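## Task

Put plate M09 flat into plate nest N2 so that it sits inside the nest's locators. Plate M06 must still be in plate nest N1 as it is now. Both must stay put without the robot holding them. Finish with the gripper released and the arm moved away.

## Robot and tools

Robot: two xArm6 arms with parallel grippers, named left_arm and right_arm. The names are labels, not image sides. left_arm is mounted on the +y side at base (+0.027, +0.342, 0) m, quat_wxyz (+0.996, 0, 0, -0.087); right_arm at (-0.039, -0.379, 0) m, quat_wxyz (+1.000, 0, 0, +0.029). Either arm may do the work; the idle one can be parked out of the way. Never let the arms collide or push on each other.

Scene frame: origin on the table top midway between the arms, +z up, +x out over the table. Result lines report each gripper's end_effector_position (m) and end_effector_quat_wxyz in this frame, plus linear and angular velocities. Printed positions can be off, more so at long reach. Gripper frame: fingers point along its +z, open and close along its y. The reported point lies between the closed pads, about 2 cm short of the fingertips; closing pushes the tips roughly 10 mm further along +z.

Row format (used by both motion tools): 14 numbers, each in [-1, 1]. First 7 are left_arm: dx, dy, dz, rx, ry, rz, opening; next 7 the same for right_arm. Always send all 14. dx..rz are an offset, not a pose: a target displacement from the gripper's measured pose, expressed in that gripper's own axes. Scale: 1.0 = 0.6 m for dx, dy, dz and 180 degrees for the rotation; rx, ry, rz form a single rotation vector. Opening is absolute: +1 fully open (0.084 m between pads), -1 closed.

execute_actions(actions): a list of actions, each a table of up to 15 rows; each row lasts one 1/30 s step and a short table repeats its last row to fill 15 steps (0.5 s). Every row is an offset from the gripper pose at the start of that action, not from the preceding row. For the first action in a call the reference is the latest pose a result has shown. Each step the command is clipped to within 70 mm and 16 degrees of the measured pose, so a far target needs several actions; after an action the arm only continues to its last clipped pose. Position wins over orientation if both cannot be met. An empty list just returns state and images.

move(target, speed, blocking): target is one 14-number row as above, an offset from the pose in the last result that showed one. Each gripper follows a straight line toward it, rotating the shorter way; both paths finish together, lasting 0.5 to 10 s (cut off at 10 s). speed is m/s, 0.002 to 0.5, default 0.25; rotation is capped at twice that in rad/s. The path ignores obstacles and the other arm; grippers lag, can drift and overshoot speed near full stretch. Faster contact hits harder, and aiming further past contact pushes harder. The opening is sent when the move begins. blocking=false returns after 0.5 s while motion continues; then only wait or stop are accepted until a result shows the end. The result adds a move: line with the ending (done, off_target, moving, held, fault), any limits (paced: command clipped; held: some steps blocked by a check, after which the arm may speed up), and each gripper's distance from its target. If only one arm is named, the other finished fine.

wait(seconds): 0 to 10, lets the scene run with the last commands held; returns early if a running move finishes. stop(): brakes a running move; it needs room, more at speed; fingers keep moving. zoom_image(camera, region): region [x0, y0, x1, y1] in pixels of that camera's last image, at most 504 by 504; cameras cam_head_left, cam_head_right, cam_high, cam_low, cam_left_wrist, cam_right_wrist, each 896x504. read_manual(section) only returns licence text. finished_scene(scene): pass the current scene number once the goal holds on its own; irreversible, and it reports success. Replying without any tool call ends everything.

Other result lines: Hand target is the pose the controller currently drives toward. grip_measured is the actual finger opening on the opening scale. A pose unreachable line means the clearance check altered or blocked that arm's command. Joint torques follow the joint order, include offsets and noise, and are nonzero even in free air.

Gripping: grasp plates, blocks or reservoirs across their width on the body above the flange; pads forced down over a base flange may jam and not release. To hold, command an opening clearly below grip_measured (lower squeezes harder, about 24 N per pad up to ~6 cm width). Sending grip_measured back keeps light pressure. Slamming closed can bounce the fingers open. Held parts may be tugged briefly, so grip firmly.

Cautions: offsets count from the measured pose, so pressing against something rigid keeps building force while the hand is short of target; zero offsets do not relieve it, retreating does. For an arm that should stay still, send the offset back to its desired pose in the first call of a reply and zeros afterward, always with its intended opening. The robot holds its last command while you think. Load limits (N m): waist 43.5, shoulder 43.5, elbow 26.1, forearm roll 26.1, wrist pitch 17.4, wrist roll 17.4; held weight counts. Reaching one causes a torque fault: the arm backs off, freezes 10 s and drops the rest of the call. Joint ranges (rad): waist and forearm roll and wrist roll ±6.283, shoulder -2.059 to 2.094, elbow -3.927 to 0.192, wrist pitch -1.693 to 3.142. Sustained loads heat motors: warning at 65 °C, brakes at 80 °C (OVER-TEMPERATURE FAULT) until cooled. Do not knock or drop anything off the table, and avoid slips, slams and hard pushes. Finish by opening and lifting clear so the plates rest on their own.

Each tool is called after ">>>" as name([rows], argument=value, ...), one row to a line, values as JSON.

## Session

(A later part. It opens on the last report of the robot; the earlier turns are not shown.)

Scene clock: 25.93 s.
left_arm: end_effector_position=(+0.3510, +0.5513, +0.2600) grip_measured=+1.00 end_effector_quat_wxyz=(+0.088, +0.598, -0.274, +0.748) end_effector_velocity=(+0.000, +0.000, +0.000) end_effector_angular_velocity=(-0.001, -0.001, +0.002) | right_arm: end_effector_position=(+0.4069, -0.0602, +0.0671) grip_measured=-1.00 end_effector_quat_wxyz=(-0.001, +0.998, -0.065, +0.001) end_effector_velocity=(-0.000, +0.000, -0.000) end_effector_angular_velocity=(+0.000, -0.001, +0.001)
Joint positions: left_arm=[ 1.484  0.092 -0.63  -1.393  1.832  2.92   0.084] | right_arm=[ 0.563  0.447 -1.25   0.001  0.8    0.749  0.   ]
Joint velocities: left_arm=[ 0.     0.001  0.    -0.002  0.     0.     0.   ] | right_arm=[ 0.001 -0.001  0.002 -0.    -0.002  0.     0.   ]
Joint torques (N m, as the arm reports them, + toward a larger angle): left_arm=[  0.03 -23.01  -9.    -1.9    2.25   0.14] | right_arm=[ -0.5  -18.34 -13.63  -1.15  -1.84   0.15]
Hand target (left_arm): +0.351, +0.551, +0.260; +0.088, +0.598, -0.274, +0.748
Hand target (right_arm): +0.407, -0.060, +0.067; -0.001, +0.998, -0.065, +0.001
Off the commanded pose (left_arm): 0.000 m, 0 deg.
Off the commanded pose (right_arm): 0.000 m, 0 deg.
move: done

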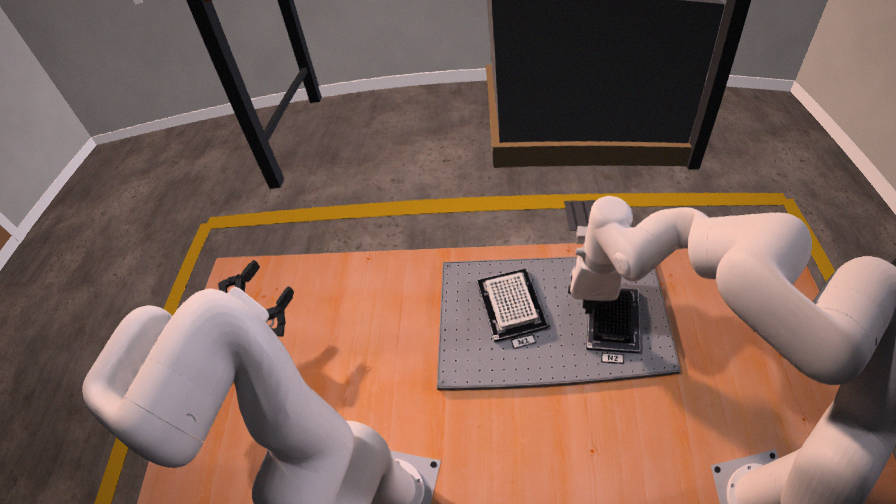

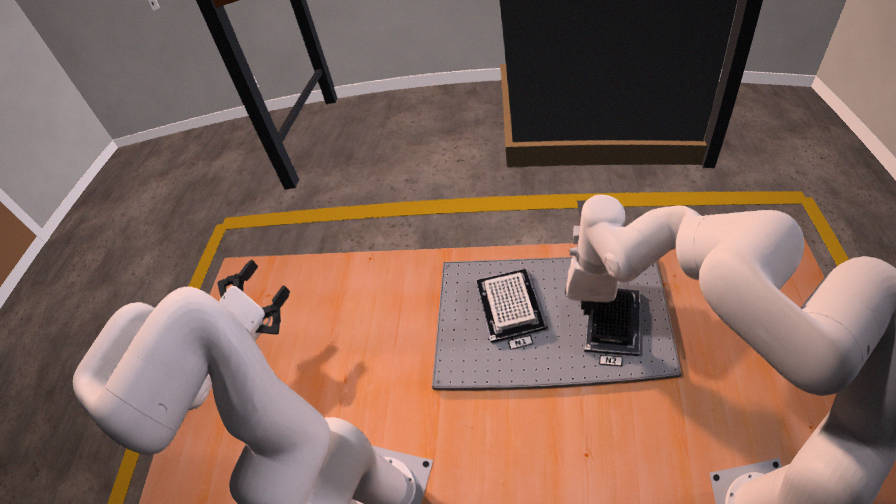

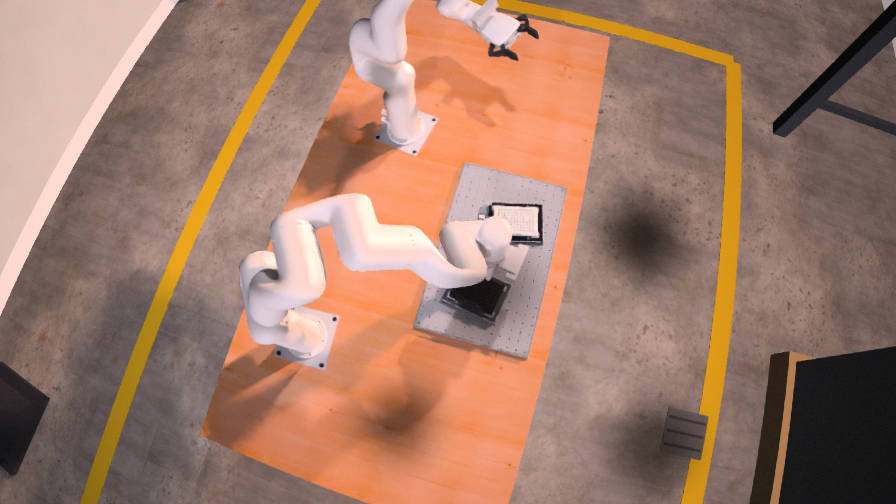

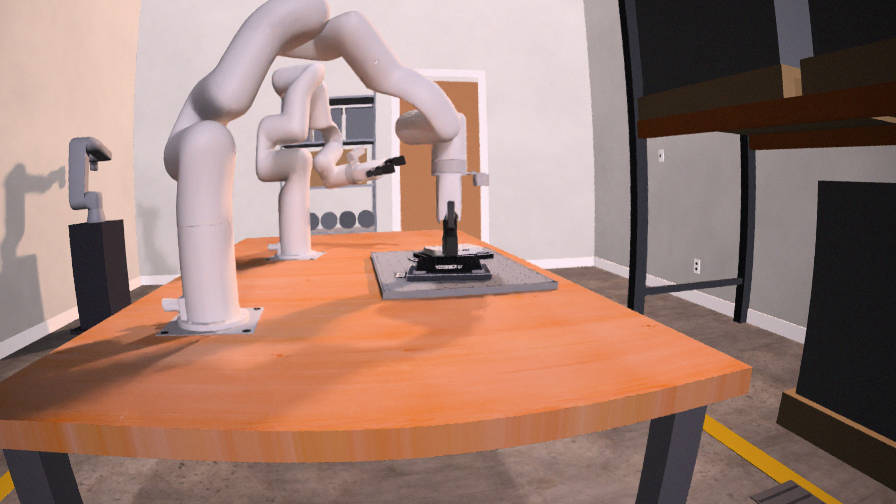

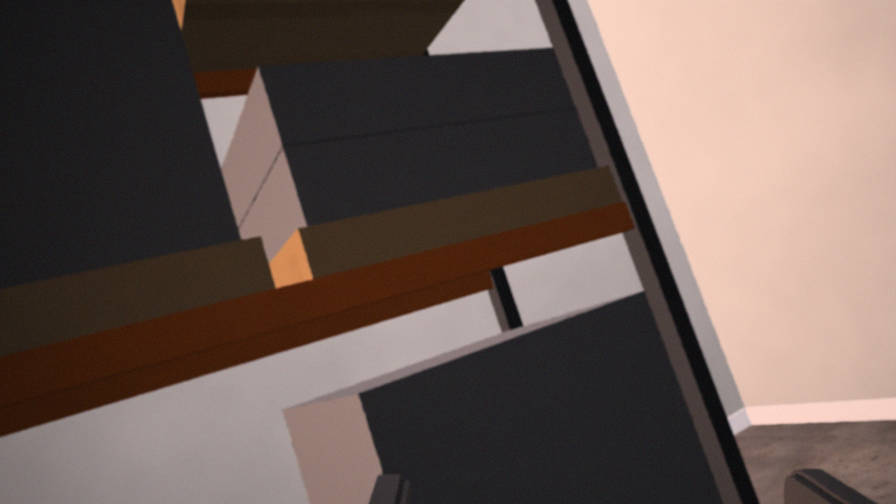

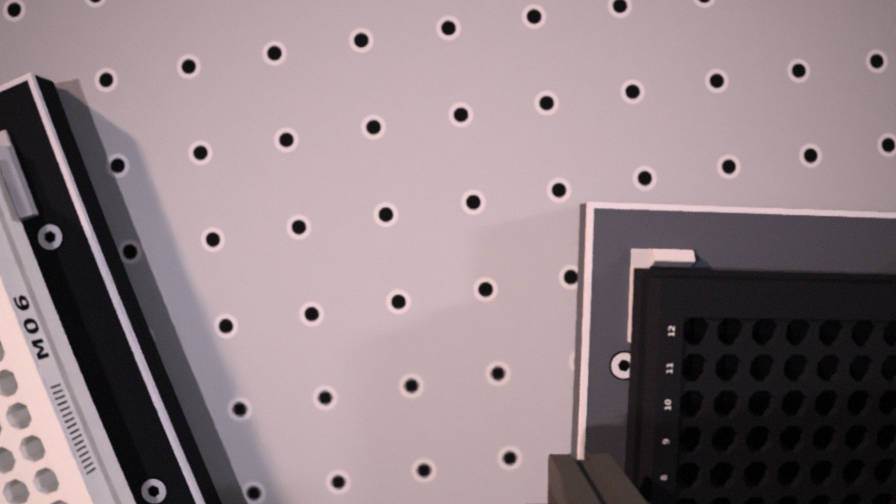

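>>> move(target=[0,0,0,0,0,0,1,0,0.017,0,0,0,0,-1], speed=0.01)

>>> zoom_image(camera="cam_head_left", region=[530, 240, 670, 380])

Scene clock: 36.07 s.
left_arm: end_effector_position=(+0.3510, +0.5513, +0.2600) grip_measured=+1.00 end_effector_quat_wxyz=(+0.088, +0.598, -0.274, +0.748) end_effector_velocity=(+0.000, +0.000, -0.000) end_effector_angular_velocity=(-0.003, +0.002, +0.000) | right_arm: end_effector_position=(+0.4056, -0.0703, +0.0670) grip_measured=-1.00 end_effector_quat_wxyz=(-0.001, +0.998, -0.065, +0.001) end_effector_velocity=(-0.000, +0.000, +0.000) end_effector_angular_velocity=(+0.001, -0.001, +0.002)
Joint positions: left_arm=[ 1.484  0.092 -0.63  -1.393  1.832  2.92   0.084] | right_arm=[ 0.549  0.427 -1.218  0.001  0.788  0.736  0.   ]
Joint velocities: left_arm=[-0.001  0.001 -0.    -0.001 -0.001 -0.003 -0.   ] | right_arm=[ 0.001 -0.001  0.001  0.    -0.001 -0.002  0.   ]
Joint torques (N m, as the arm reports them, + toward a larger angle): left_arm=[  0.62 -22.93  -9.01  -1.73   1.99   0.22] | right_arm=[ -0.05 -18.17 -13.4   -0.86  -2.08   0.06]
Hand target (left_arm): +0.351, +0.551, +0.260; +0.088, +0.598, -0.274, +0.748
Hand target (right_arm): +0.406, -0.070, +0.067; -0.001, +0.998, -0.065, +0.001
Off the commanded pose (left_arm): 0.000 m, 0 deg.
Off the commanded pose (right_arm): 0.000 m, 0 deg.
move: done

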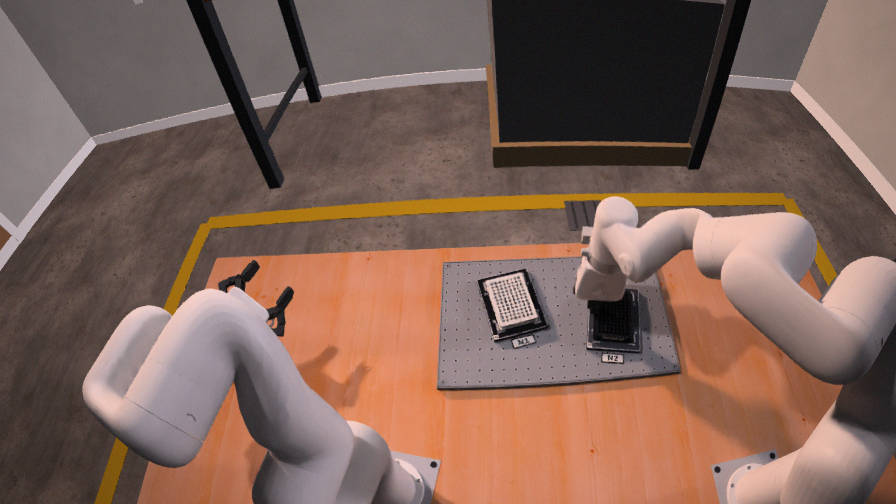

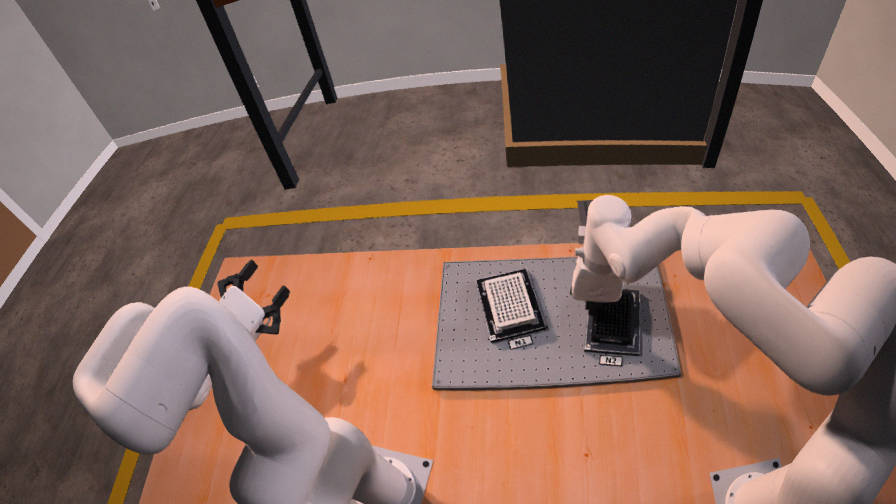

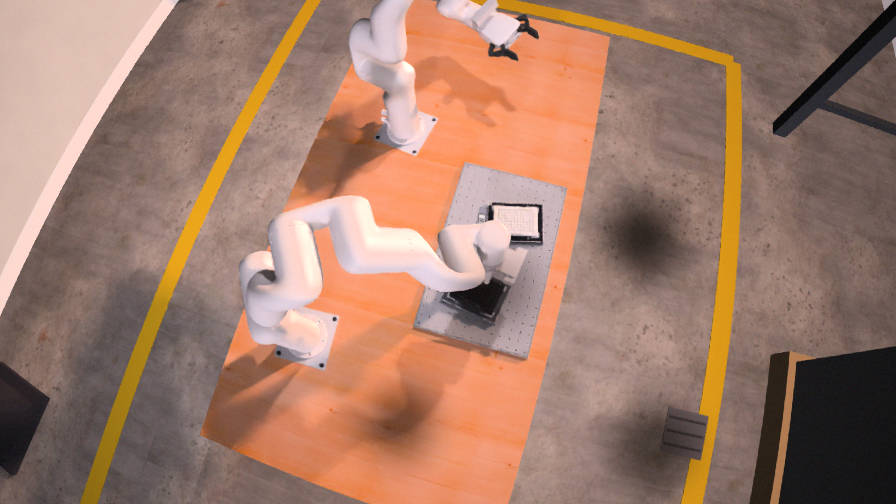

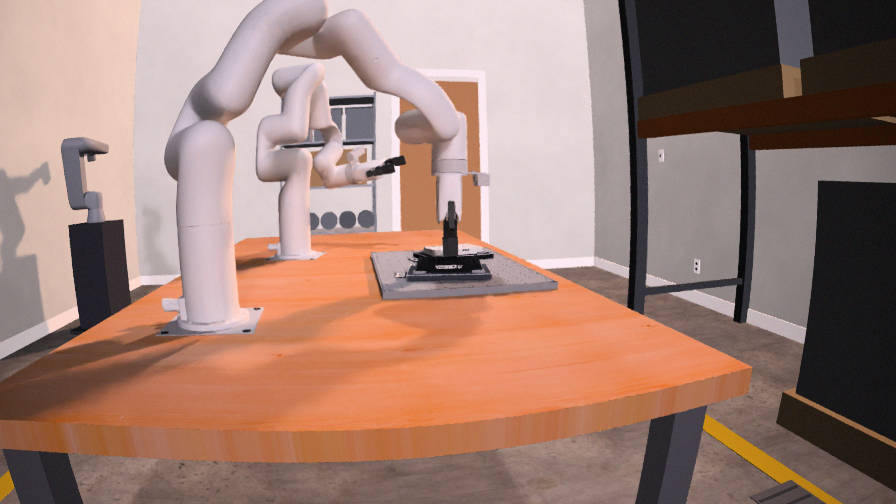

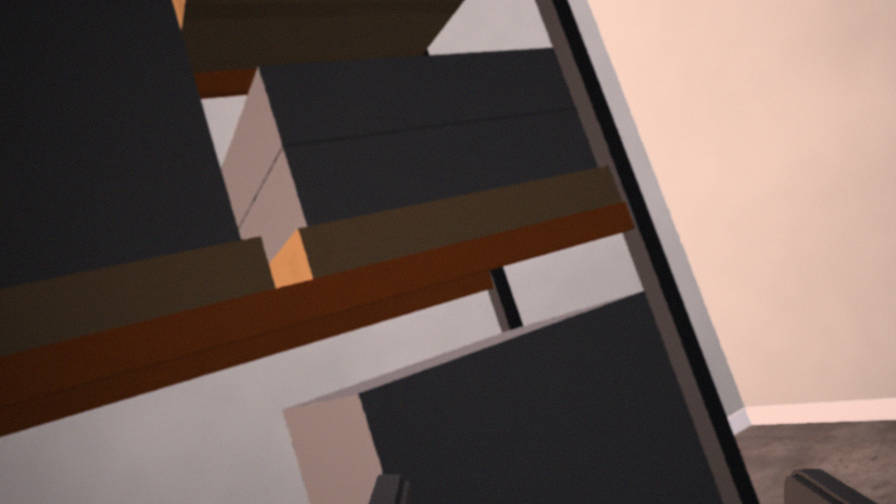

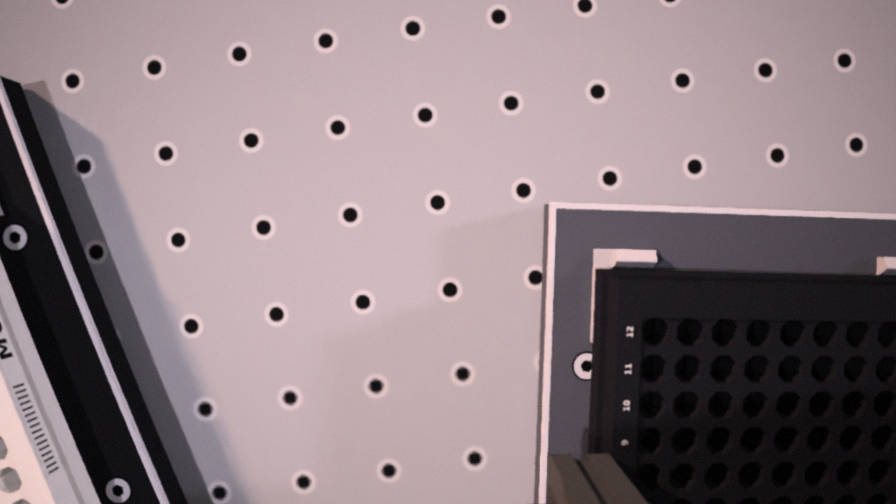

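Region (530, 240, 670, 380) of cam_head_left's 896x504 image, scaled by 3.600, with more detail than that image has.

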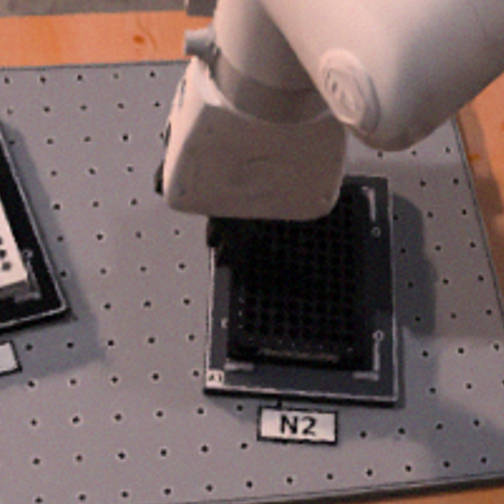

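>>> move(target=[0,0,0,0,0,0,1,0,-0.022,0,0,0,0,-1], speed=0.03)

>>> move(target=[0,0,0,0,0,0,1,0,0,0.015,0,0,0,-1], speed=0.02)

>>> move(target=[0,0,0,0,0,0,1,0,0.022,0,0,0,0,-1], speed=0.01)

>>> zoom_image(camera="cam_low", region=[390, 200, 510, 290])

Scene clock: 43.23 s.
left_arm: end_effector_position=(+0.3510, +0.5513, +0.2600) grip_measured=+1.00 end_effector_quat_wxyz=(+0.088, +0.598, -0.274, +0.748) end_effector_velocity=(+0.000, +0.000, +0.001) end_effector_angular_velocity=(+0.001, -0.001, -0.001) | right_arm: end_effector_position=(+0.4073, -0.0572, +0.0671) grip_measured=-1.00 end_effector_quat_wxyz=(-0.001, +0.998, -0.065, +0.001) end_effector_velocity=(+0.001, -0.001, +0.000) end_effector_angular_velocity=(-0.001, +0.001, -0.004)
Joint positions: left_arm=[ 1.484  0.092 -0.63  -1.393  1.832  2.92   0.084] | right_arm=[ 0.567  0.453 -1.26   0.001  0.803  0.753  0.   ]
Joint velocities: left_arm=[-0.    -0.001 -0.001 -0.     0.001 -0.001 -0.   ] | right_arm=[-0.002  0.    -0.001 -0.     0.002  0.003  0.   ]
Joint torques (N m, as the arm reports them, + toward a larger angle): left_arm=[  0.42 -22.72  -8.87  -1.87   2.31   0.15] | right_arm=[  0.02 -17.91 -13.38  -0.84  -1.92   0.21]
Hand target (left_arm): +0.351, +0.551, +0.260; +0.088, +0.598, -0.274, +0.748
Hand target (right_arm): +0.407, -0.057, +0.067; -0.001, +0.998, -0.065, +0.001
Off the commanded pose (left_arm): 0.000 m, 0 deg.
Off the commanded pose (right_arm): 0.000 m, 0 deg.
move: done

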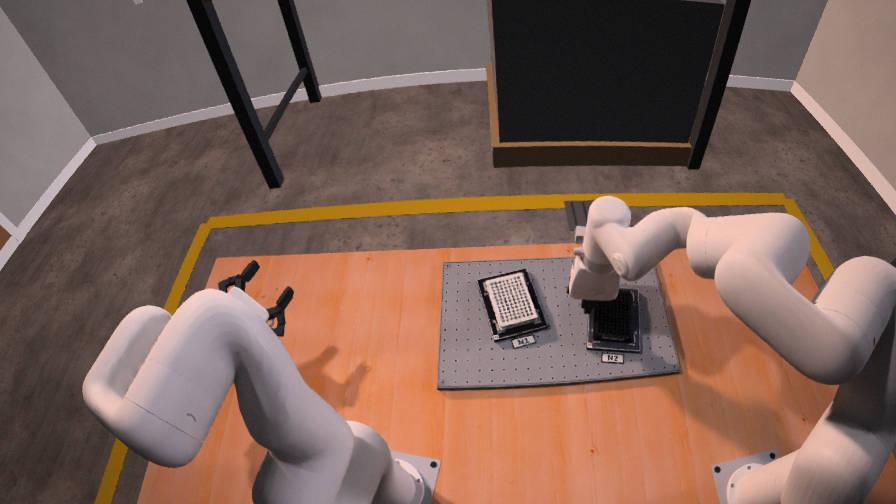

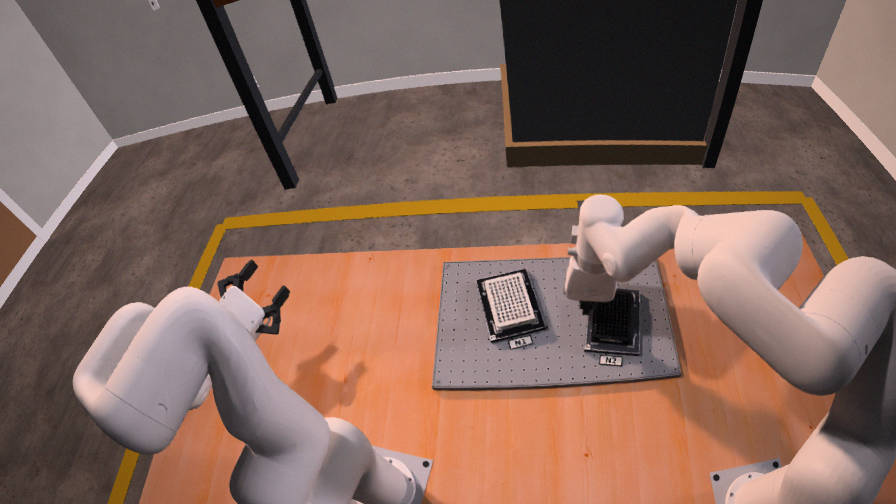

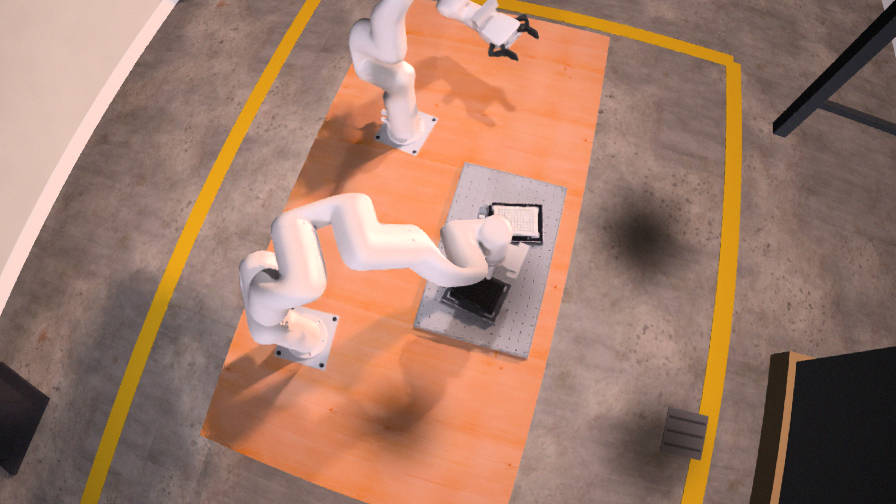

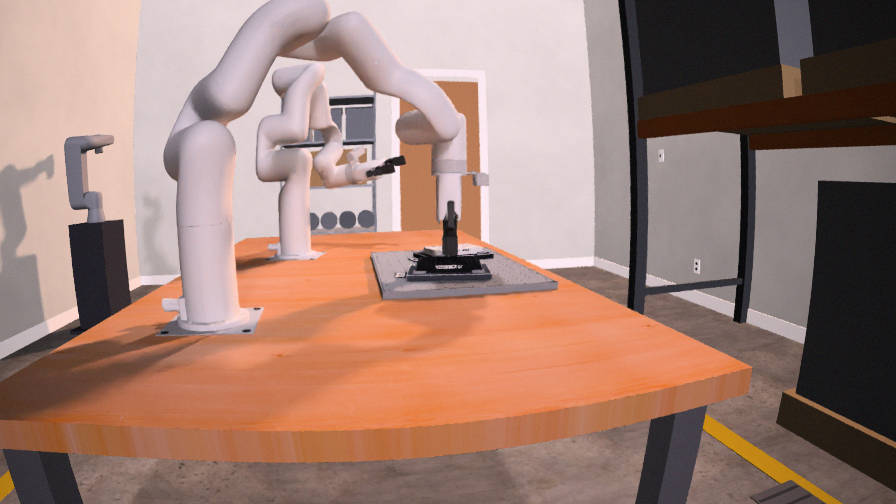

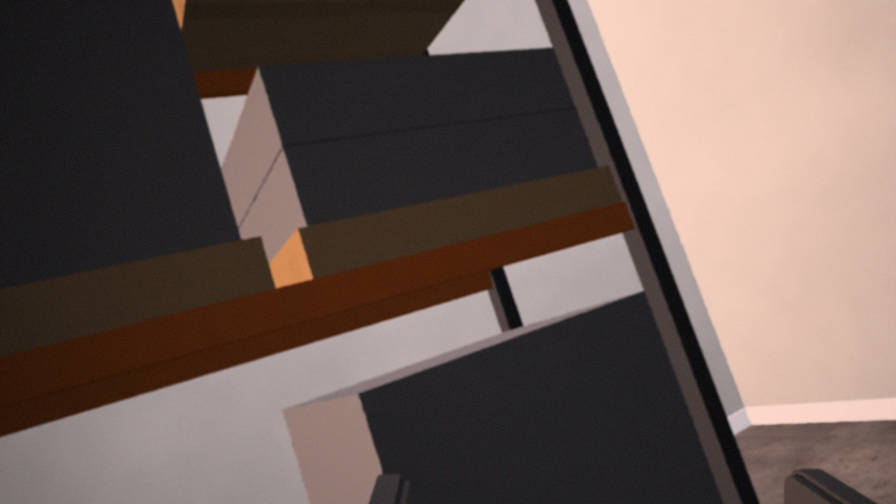

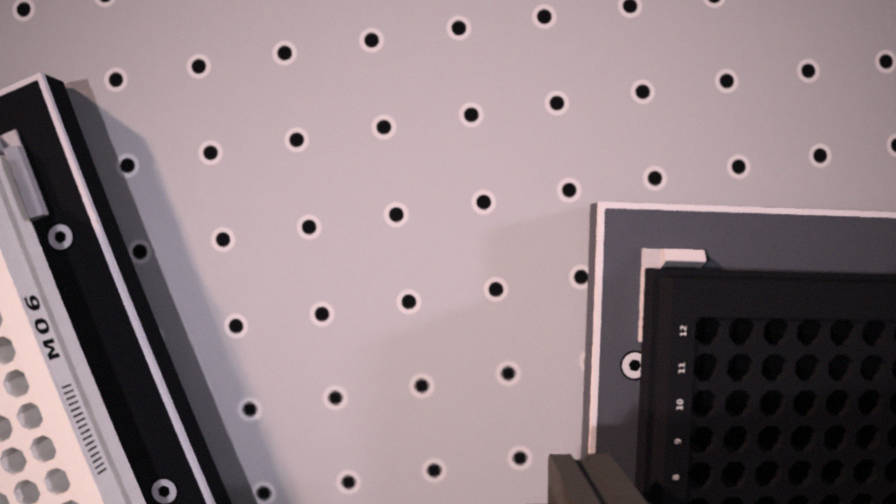

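Scene clock: 43.97 s.
left_arm: end_effector_position=(+0.3510, +0.5513, +0.2600) grip_measured=+1.00 end_effector_quat_wxyz=(+0.088, +0.598, -0.274, +0.748) end_effector_velocity=(-0.000, +0.000, -0.000) end_effector_angular_velocity=(-0.000, +0.002, -0.001) | right_arm: end_effector_position=(+0.4073, -0.0572, +0.0581) grip_measured=-1.00 end_effector_quat_wxyz=(-0.001, +0.998, -0.065, +0.001) end_effector_velocity=(+0.002, +0.002, +0.002) end_effector_angular_velocity=(+0.004, -0.006, -0.001)
Joint positions: left_arm=[ 1.484  0.092 -0.63  -1.393  1.832  2.92   0.084] | right_arm=[ 0.567  0.47  -1.256  0.001  0.783  0.753  0.   ]
Joint velocities: left_arm=[ 0.     0.    -0.     0.001 -0.001 -0.001  0.   ] | right_arm=[ 0.    -0.002 -0.003  0.    -0.002  0.001  0.   ]
Joint torques (N m, as the arm reports them, + toward a larger angle): left_arm=[  1.25 -23.27  -8.94  -2.03   2.03   0.27] | right_arm=[  0.09 -18.39 -13.35  -0.94  -1.84   0.23]
Hand target (left_arm): +0.351, +0.551, +0.260; +0.088, +0.598, -0.274, +0.748
Hand target (right_arm): +0.407, -0.057, +0.058; -0.001, +0.998, -0.065, +0.001
Off the commanded pose (left_arm): 0.000 m, 0 deg.
Off the commanded pose (right_arm): 0.000 m, 0 deg.
move: done

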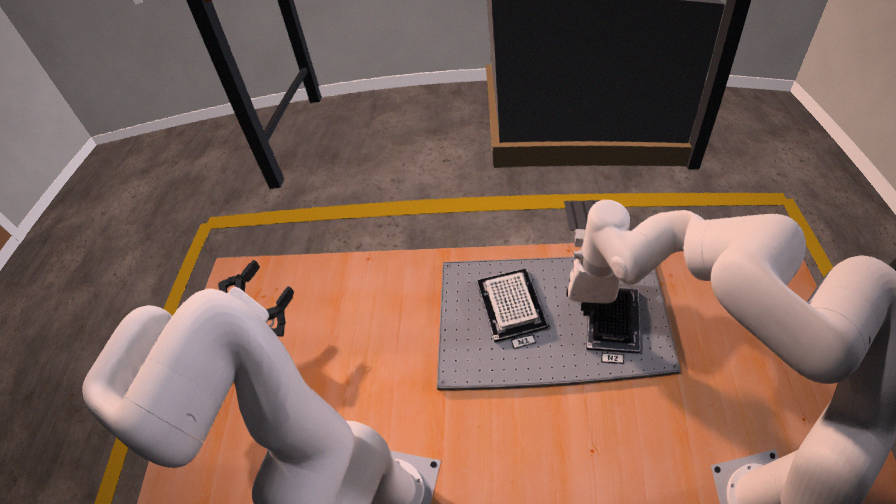

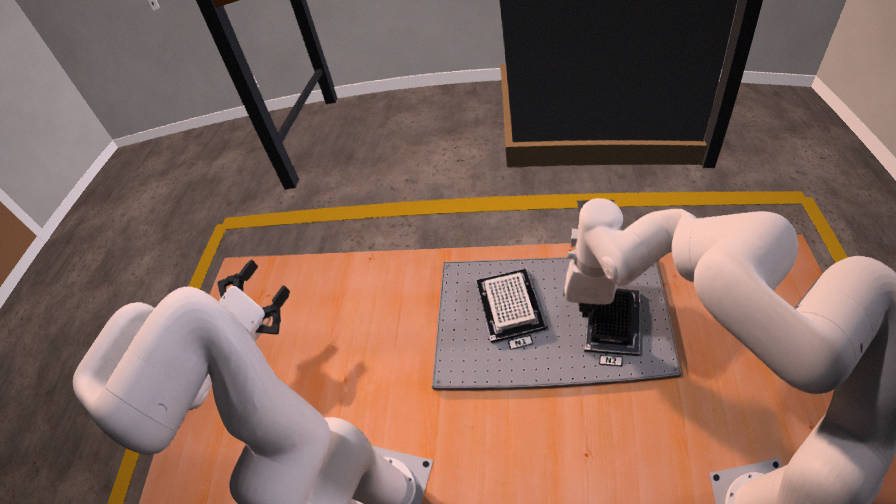

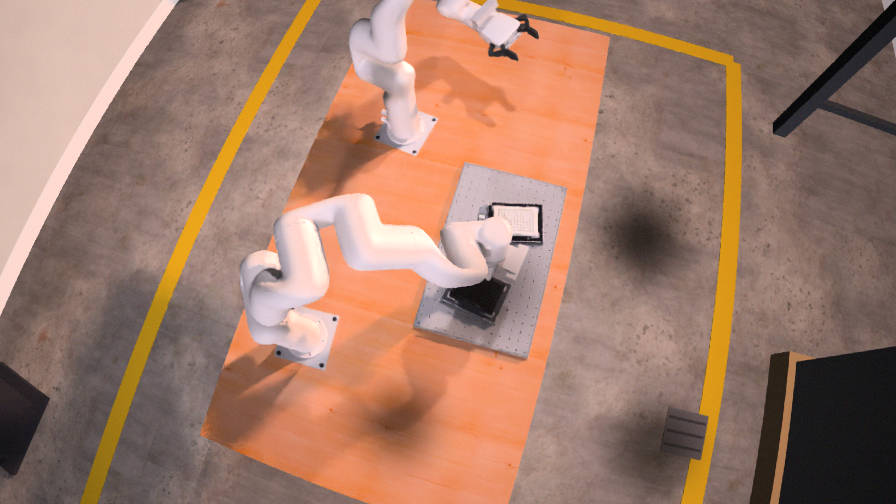

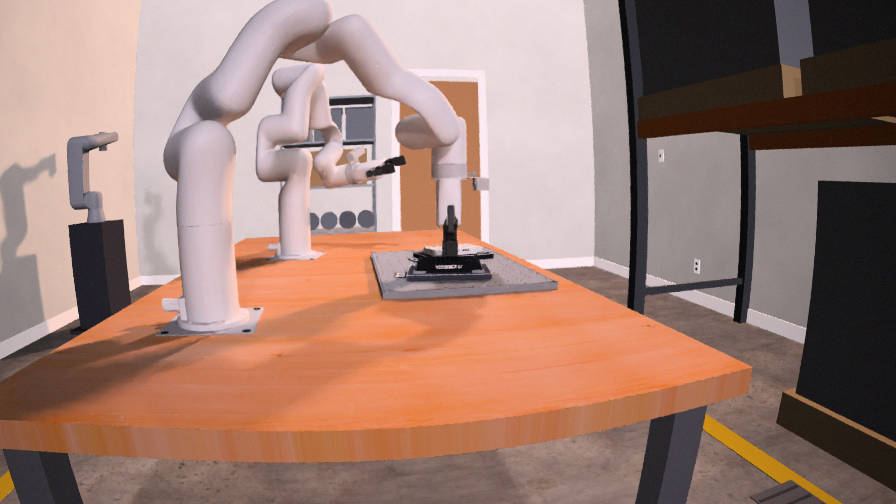

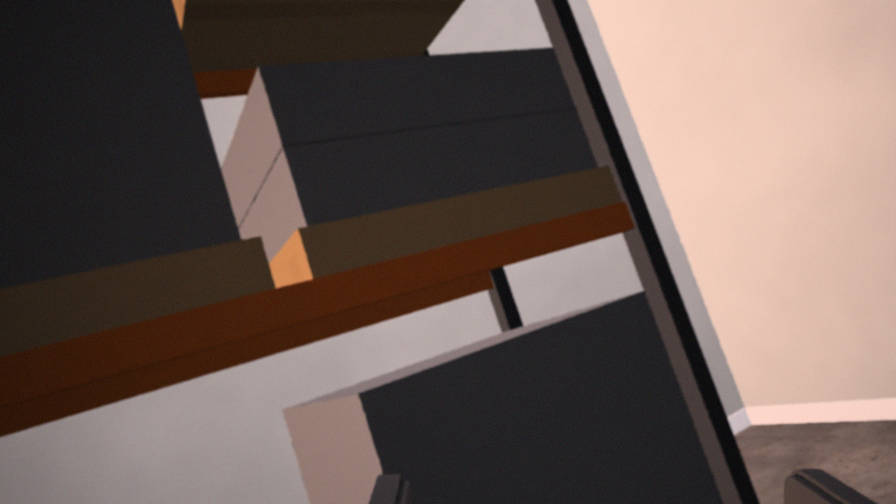

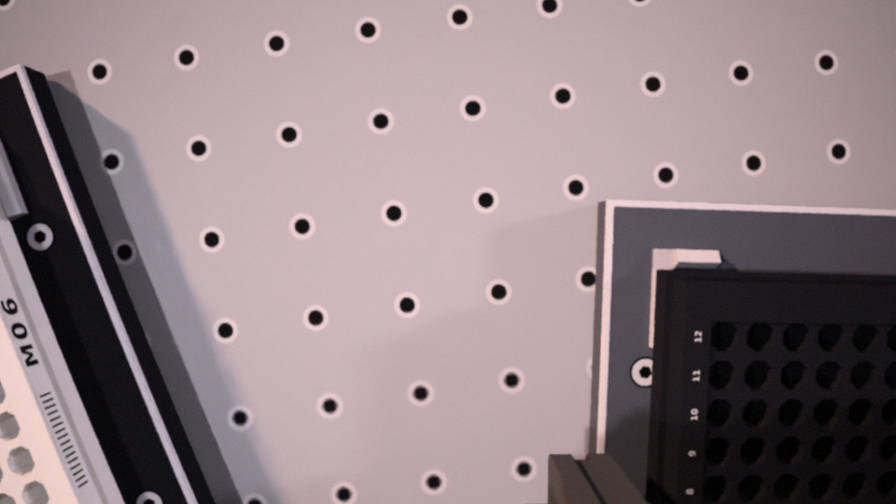

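Scene clock: 45.50 s.
left_arm: end_effector_position=(+0.3510, +0.5513, +0.2600) grip_measured=+1.00 end_effector_quat_wxyz=(+0.088, +0.598, -0.274, +0.748) end_effector_velocity=(-0.000, +0.000, -0.000) end_effector_angular_velocity=(-0.004, +0.000, +0.002) | right_arm: end_effector_position=(+0.4056, -0.0703, +0.0581) grip_measured=-1.00 end_effector_quat_wxyz=(-0.001, +0.998, -0.065, +0.001) end_effector_velocity=(-0.000, -0.000, -0.000) end_effector_angular_velocity=(-0.000, +0.000, -0.000)
Joint positions: left_arm=[ 1.484  0.092 -0.63  -1.393  1.832  2.92   0.084] | right_arm=[ 0.549  0.444 -1.214  0.001  0.768  0.736  0.   ]
Joint velocities: left_arm=[ 0.001  0.     0.002 -0.002  0.    -0.001  0.   ] | right_arm=[-0.    -0.001  0.002 -0.    -0.001  0.     0.   ]
Joint torques (N m, as the arm reports them, + toward a larger angle): left_arm=[  1.29 -22.72  -9.33  -2.18   2.26   0.24] | right_arm=[  0.32 -18.24 -13.23  -0.69  -1.9    0.22]
Hand target (left_arm): +0.351, +0.551, +0.260; +0.088, +0.598, -0.274, +0.748
Hand target (right_arm): +0.406, -0.070, +0.058; -0.001, +0.998, -0.065, +0.001
Off the commanded pose (left_arm): 0.000 m, 0 deg.
Off the commanded pose (right_arm): 0.000 m, 0 deg.
move: done

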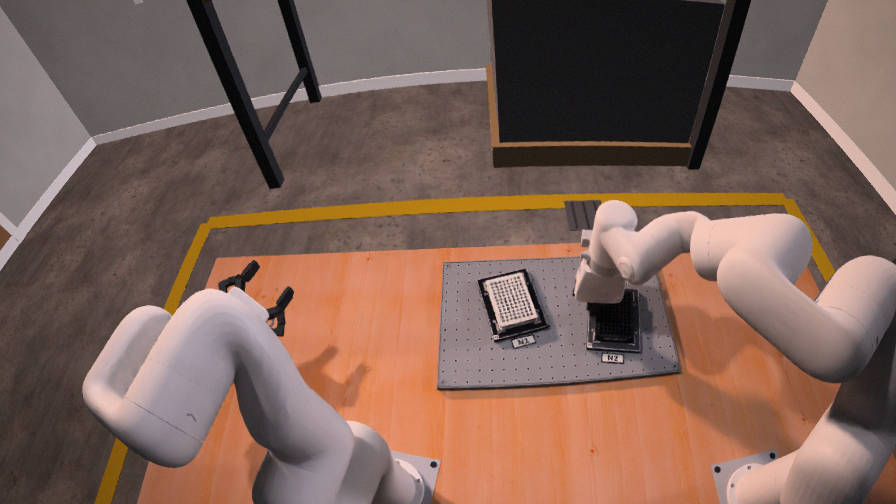

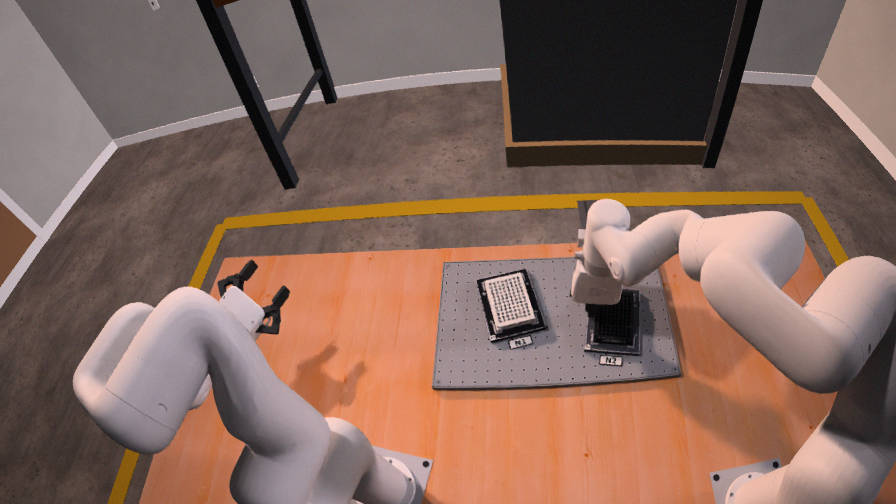

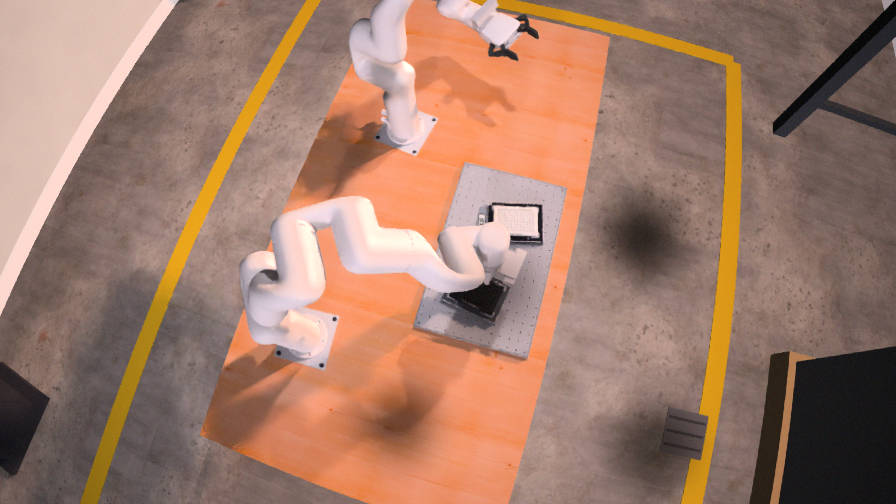

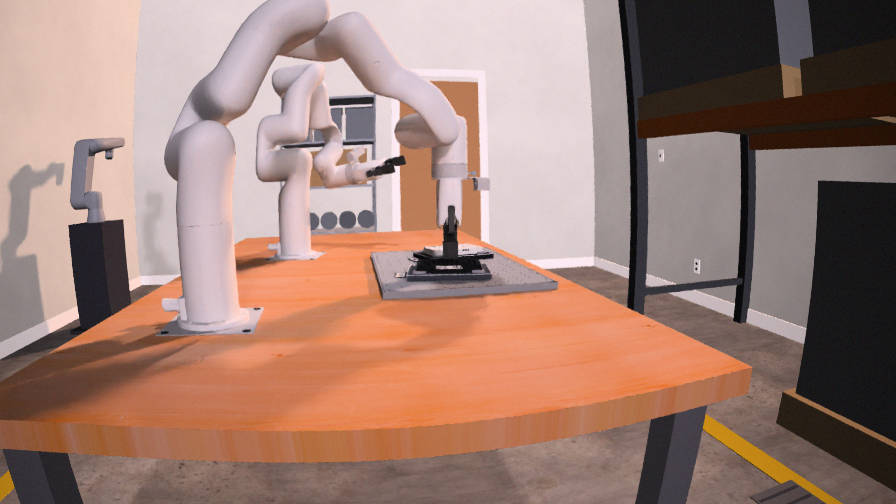

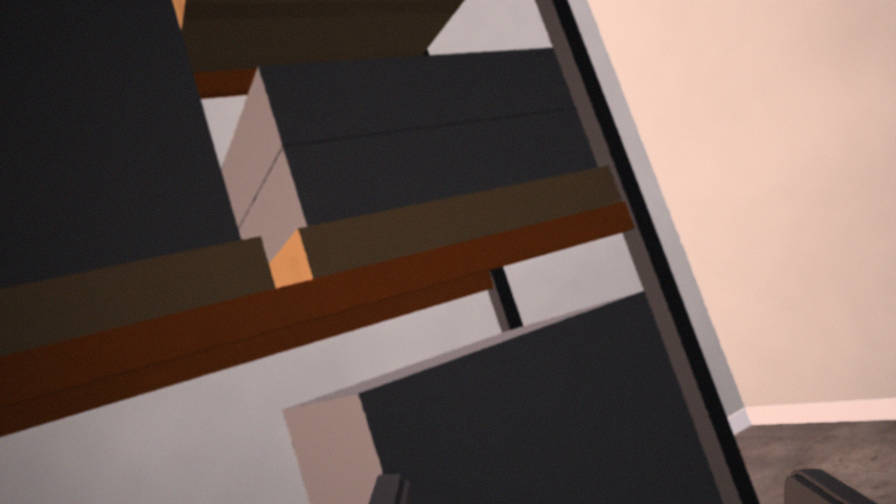

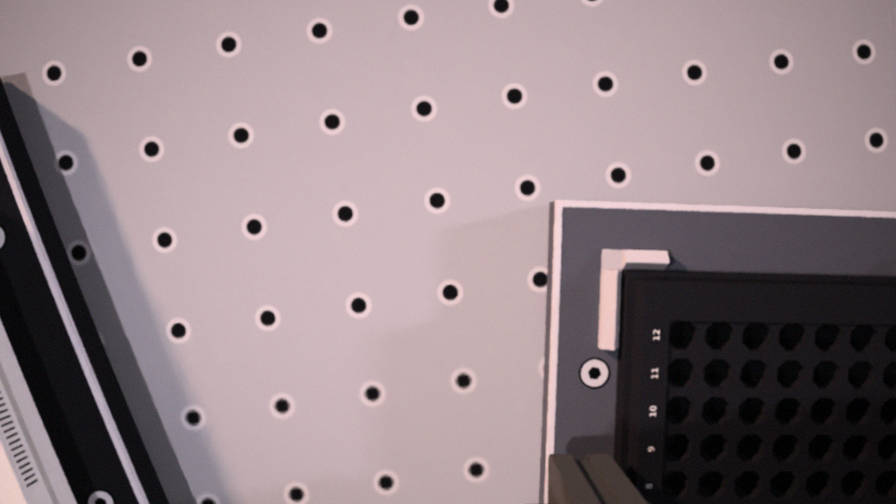

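Region (390, 200, 510, 290) of cam_low's 896x504 image, scaled by 4.200, with more detail than that image has; it fills the top 378 rows of this view, and the rest is white.

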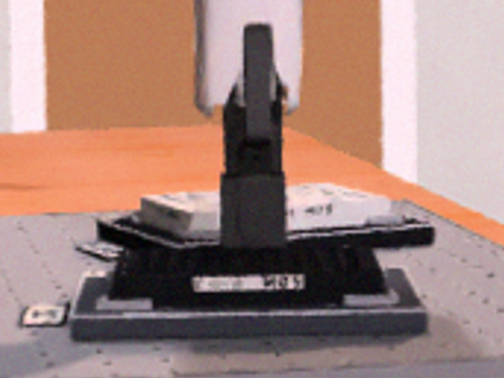

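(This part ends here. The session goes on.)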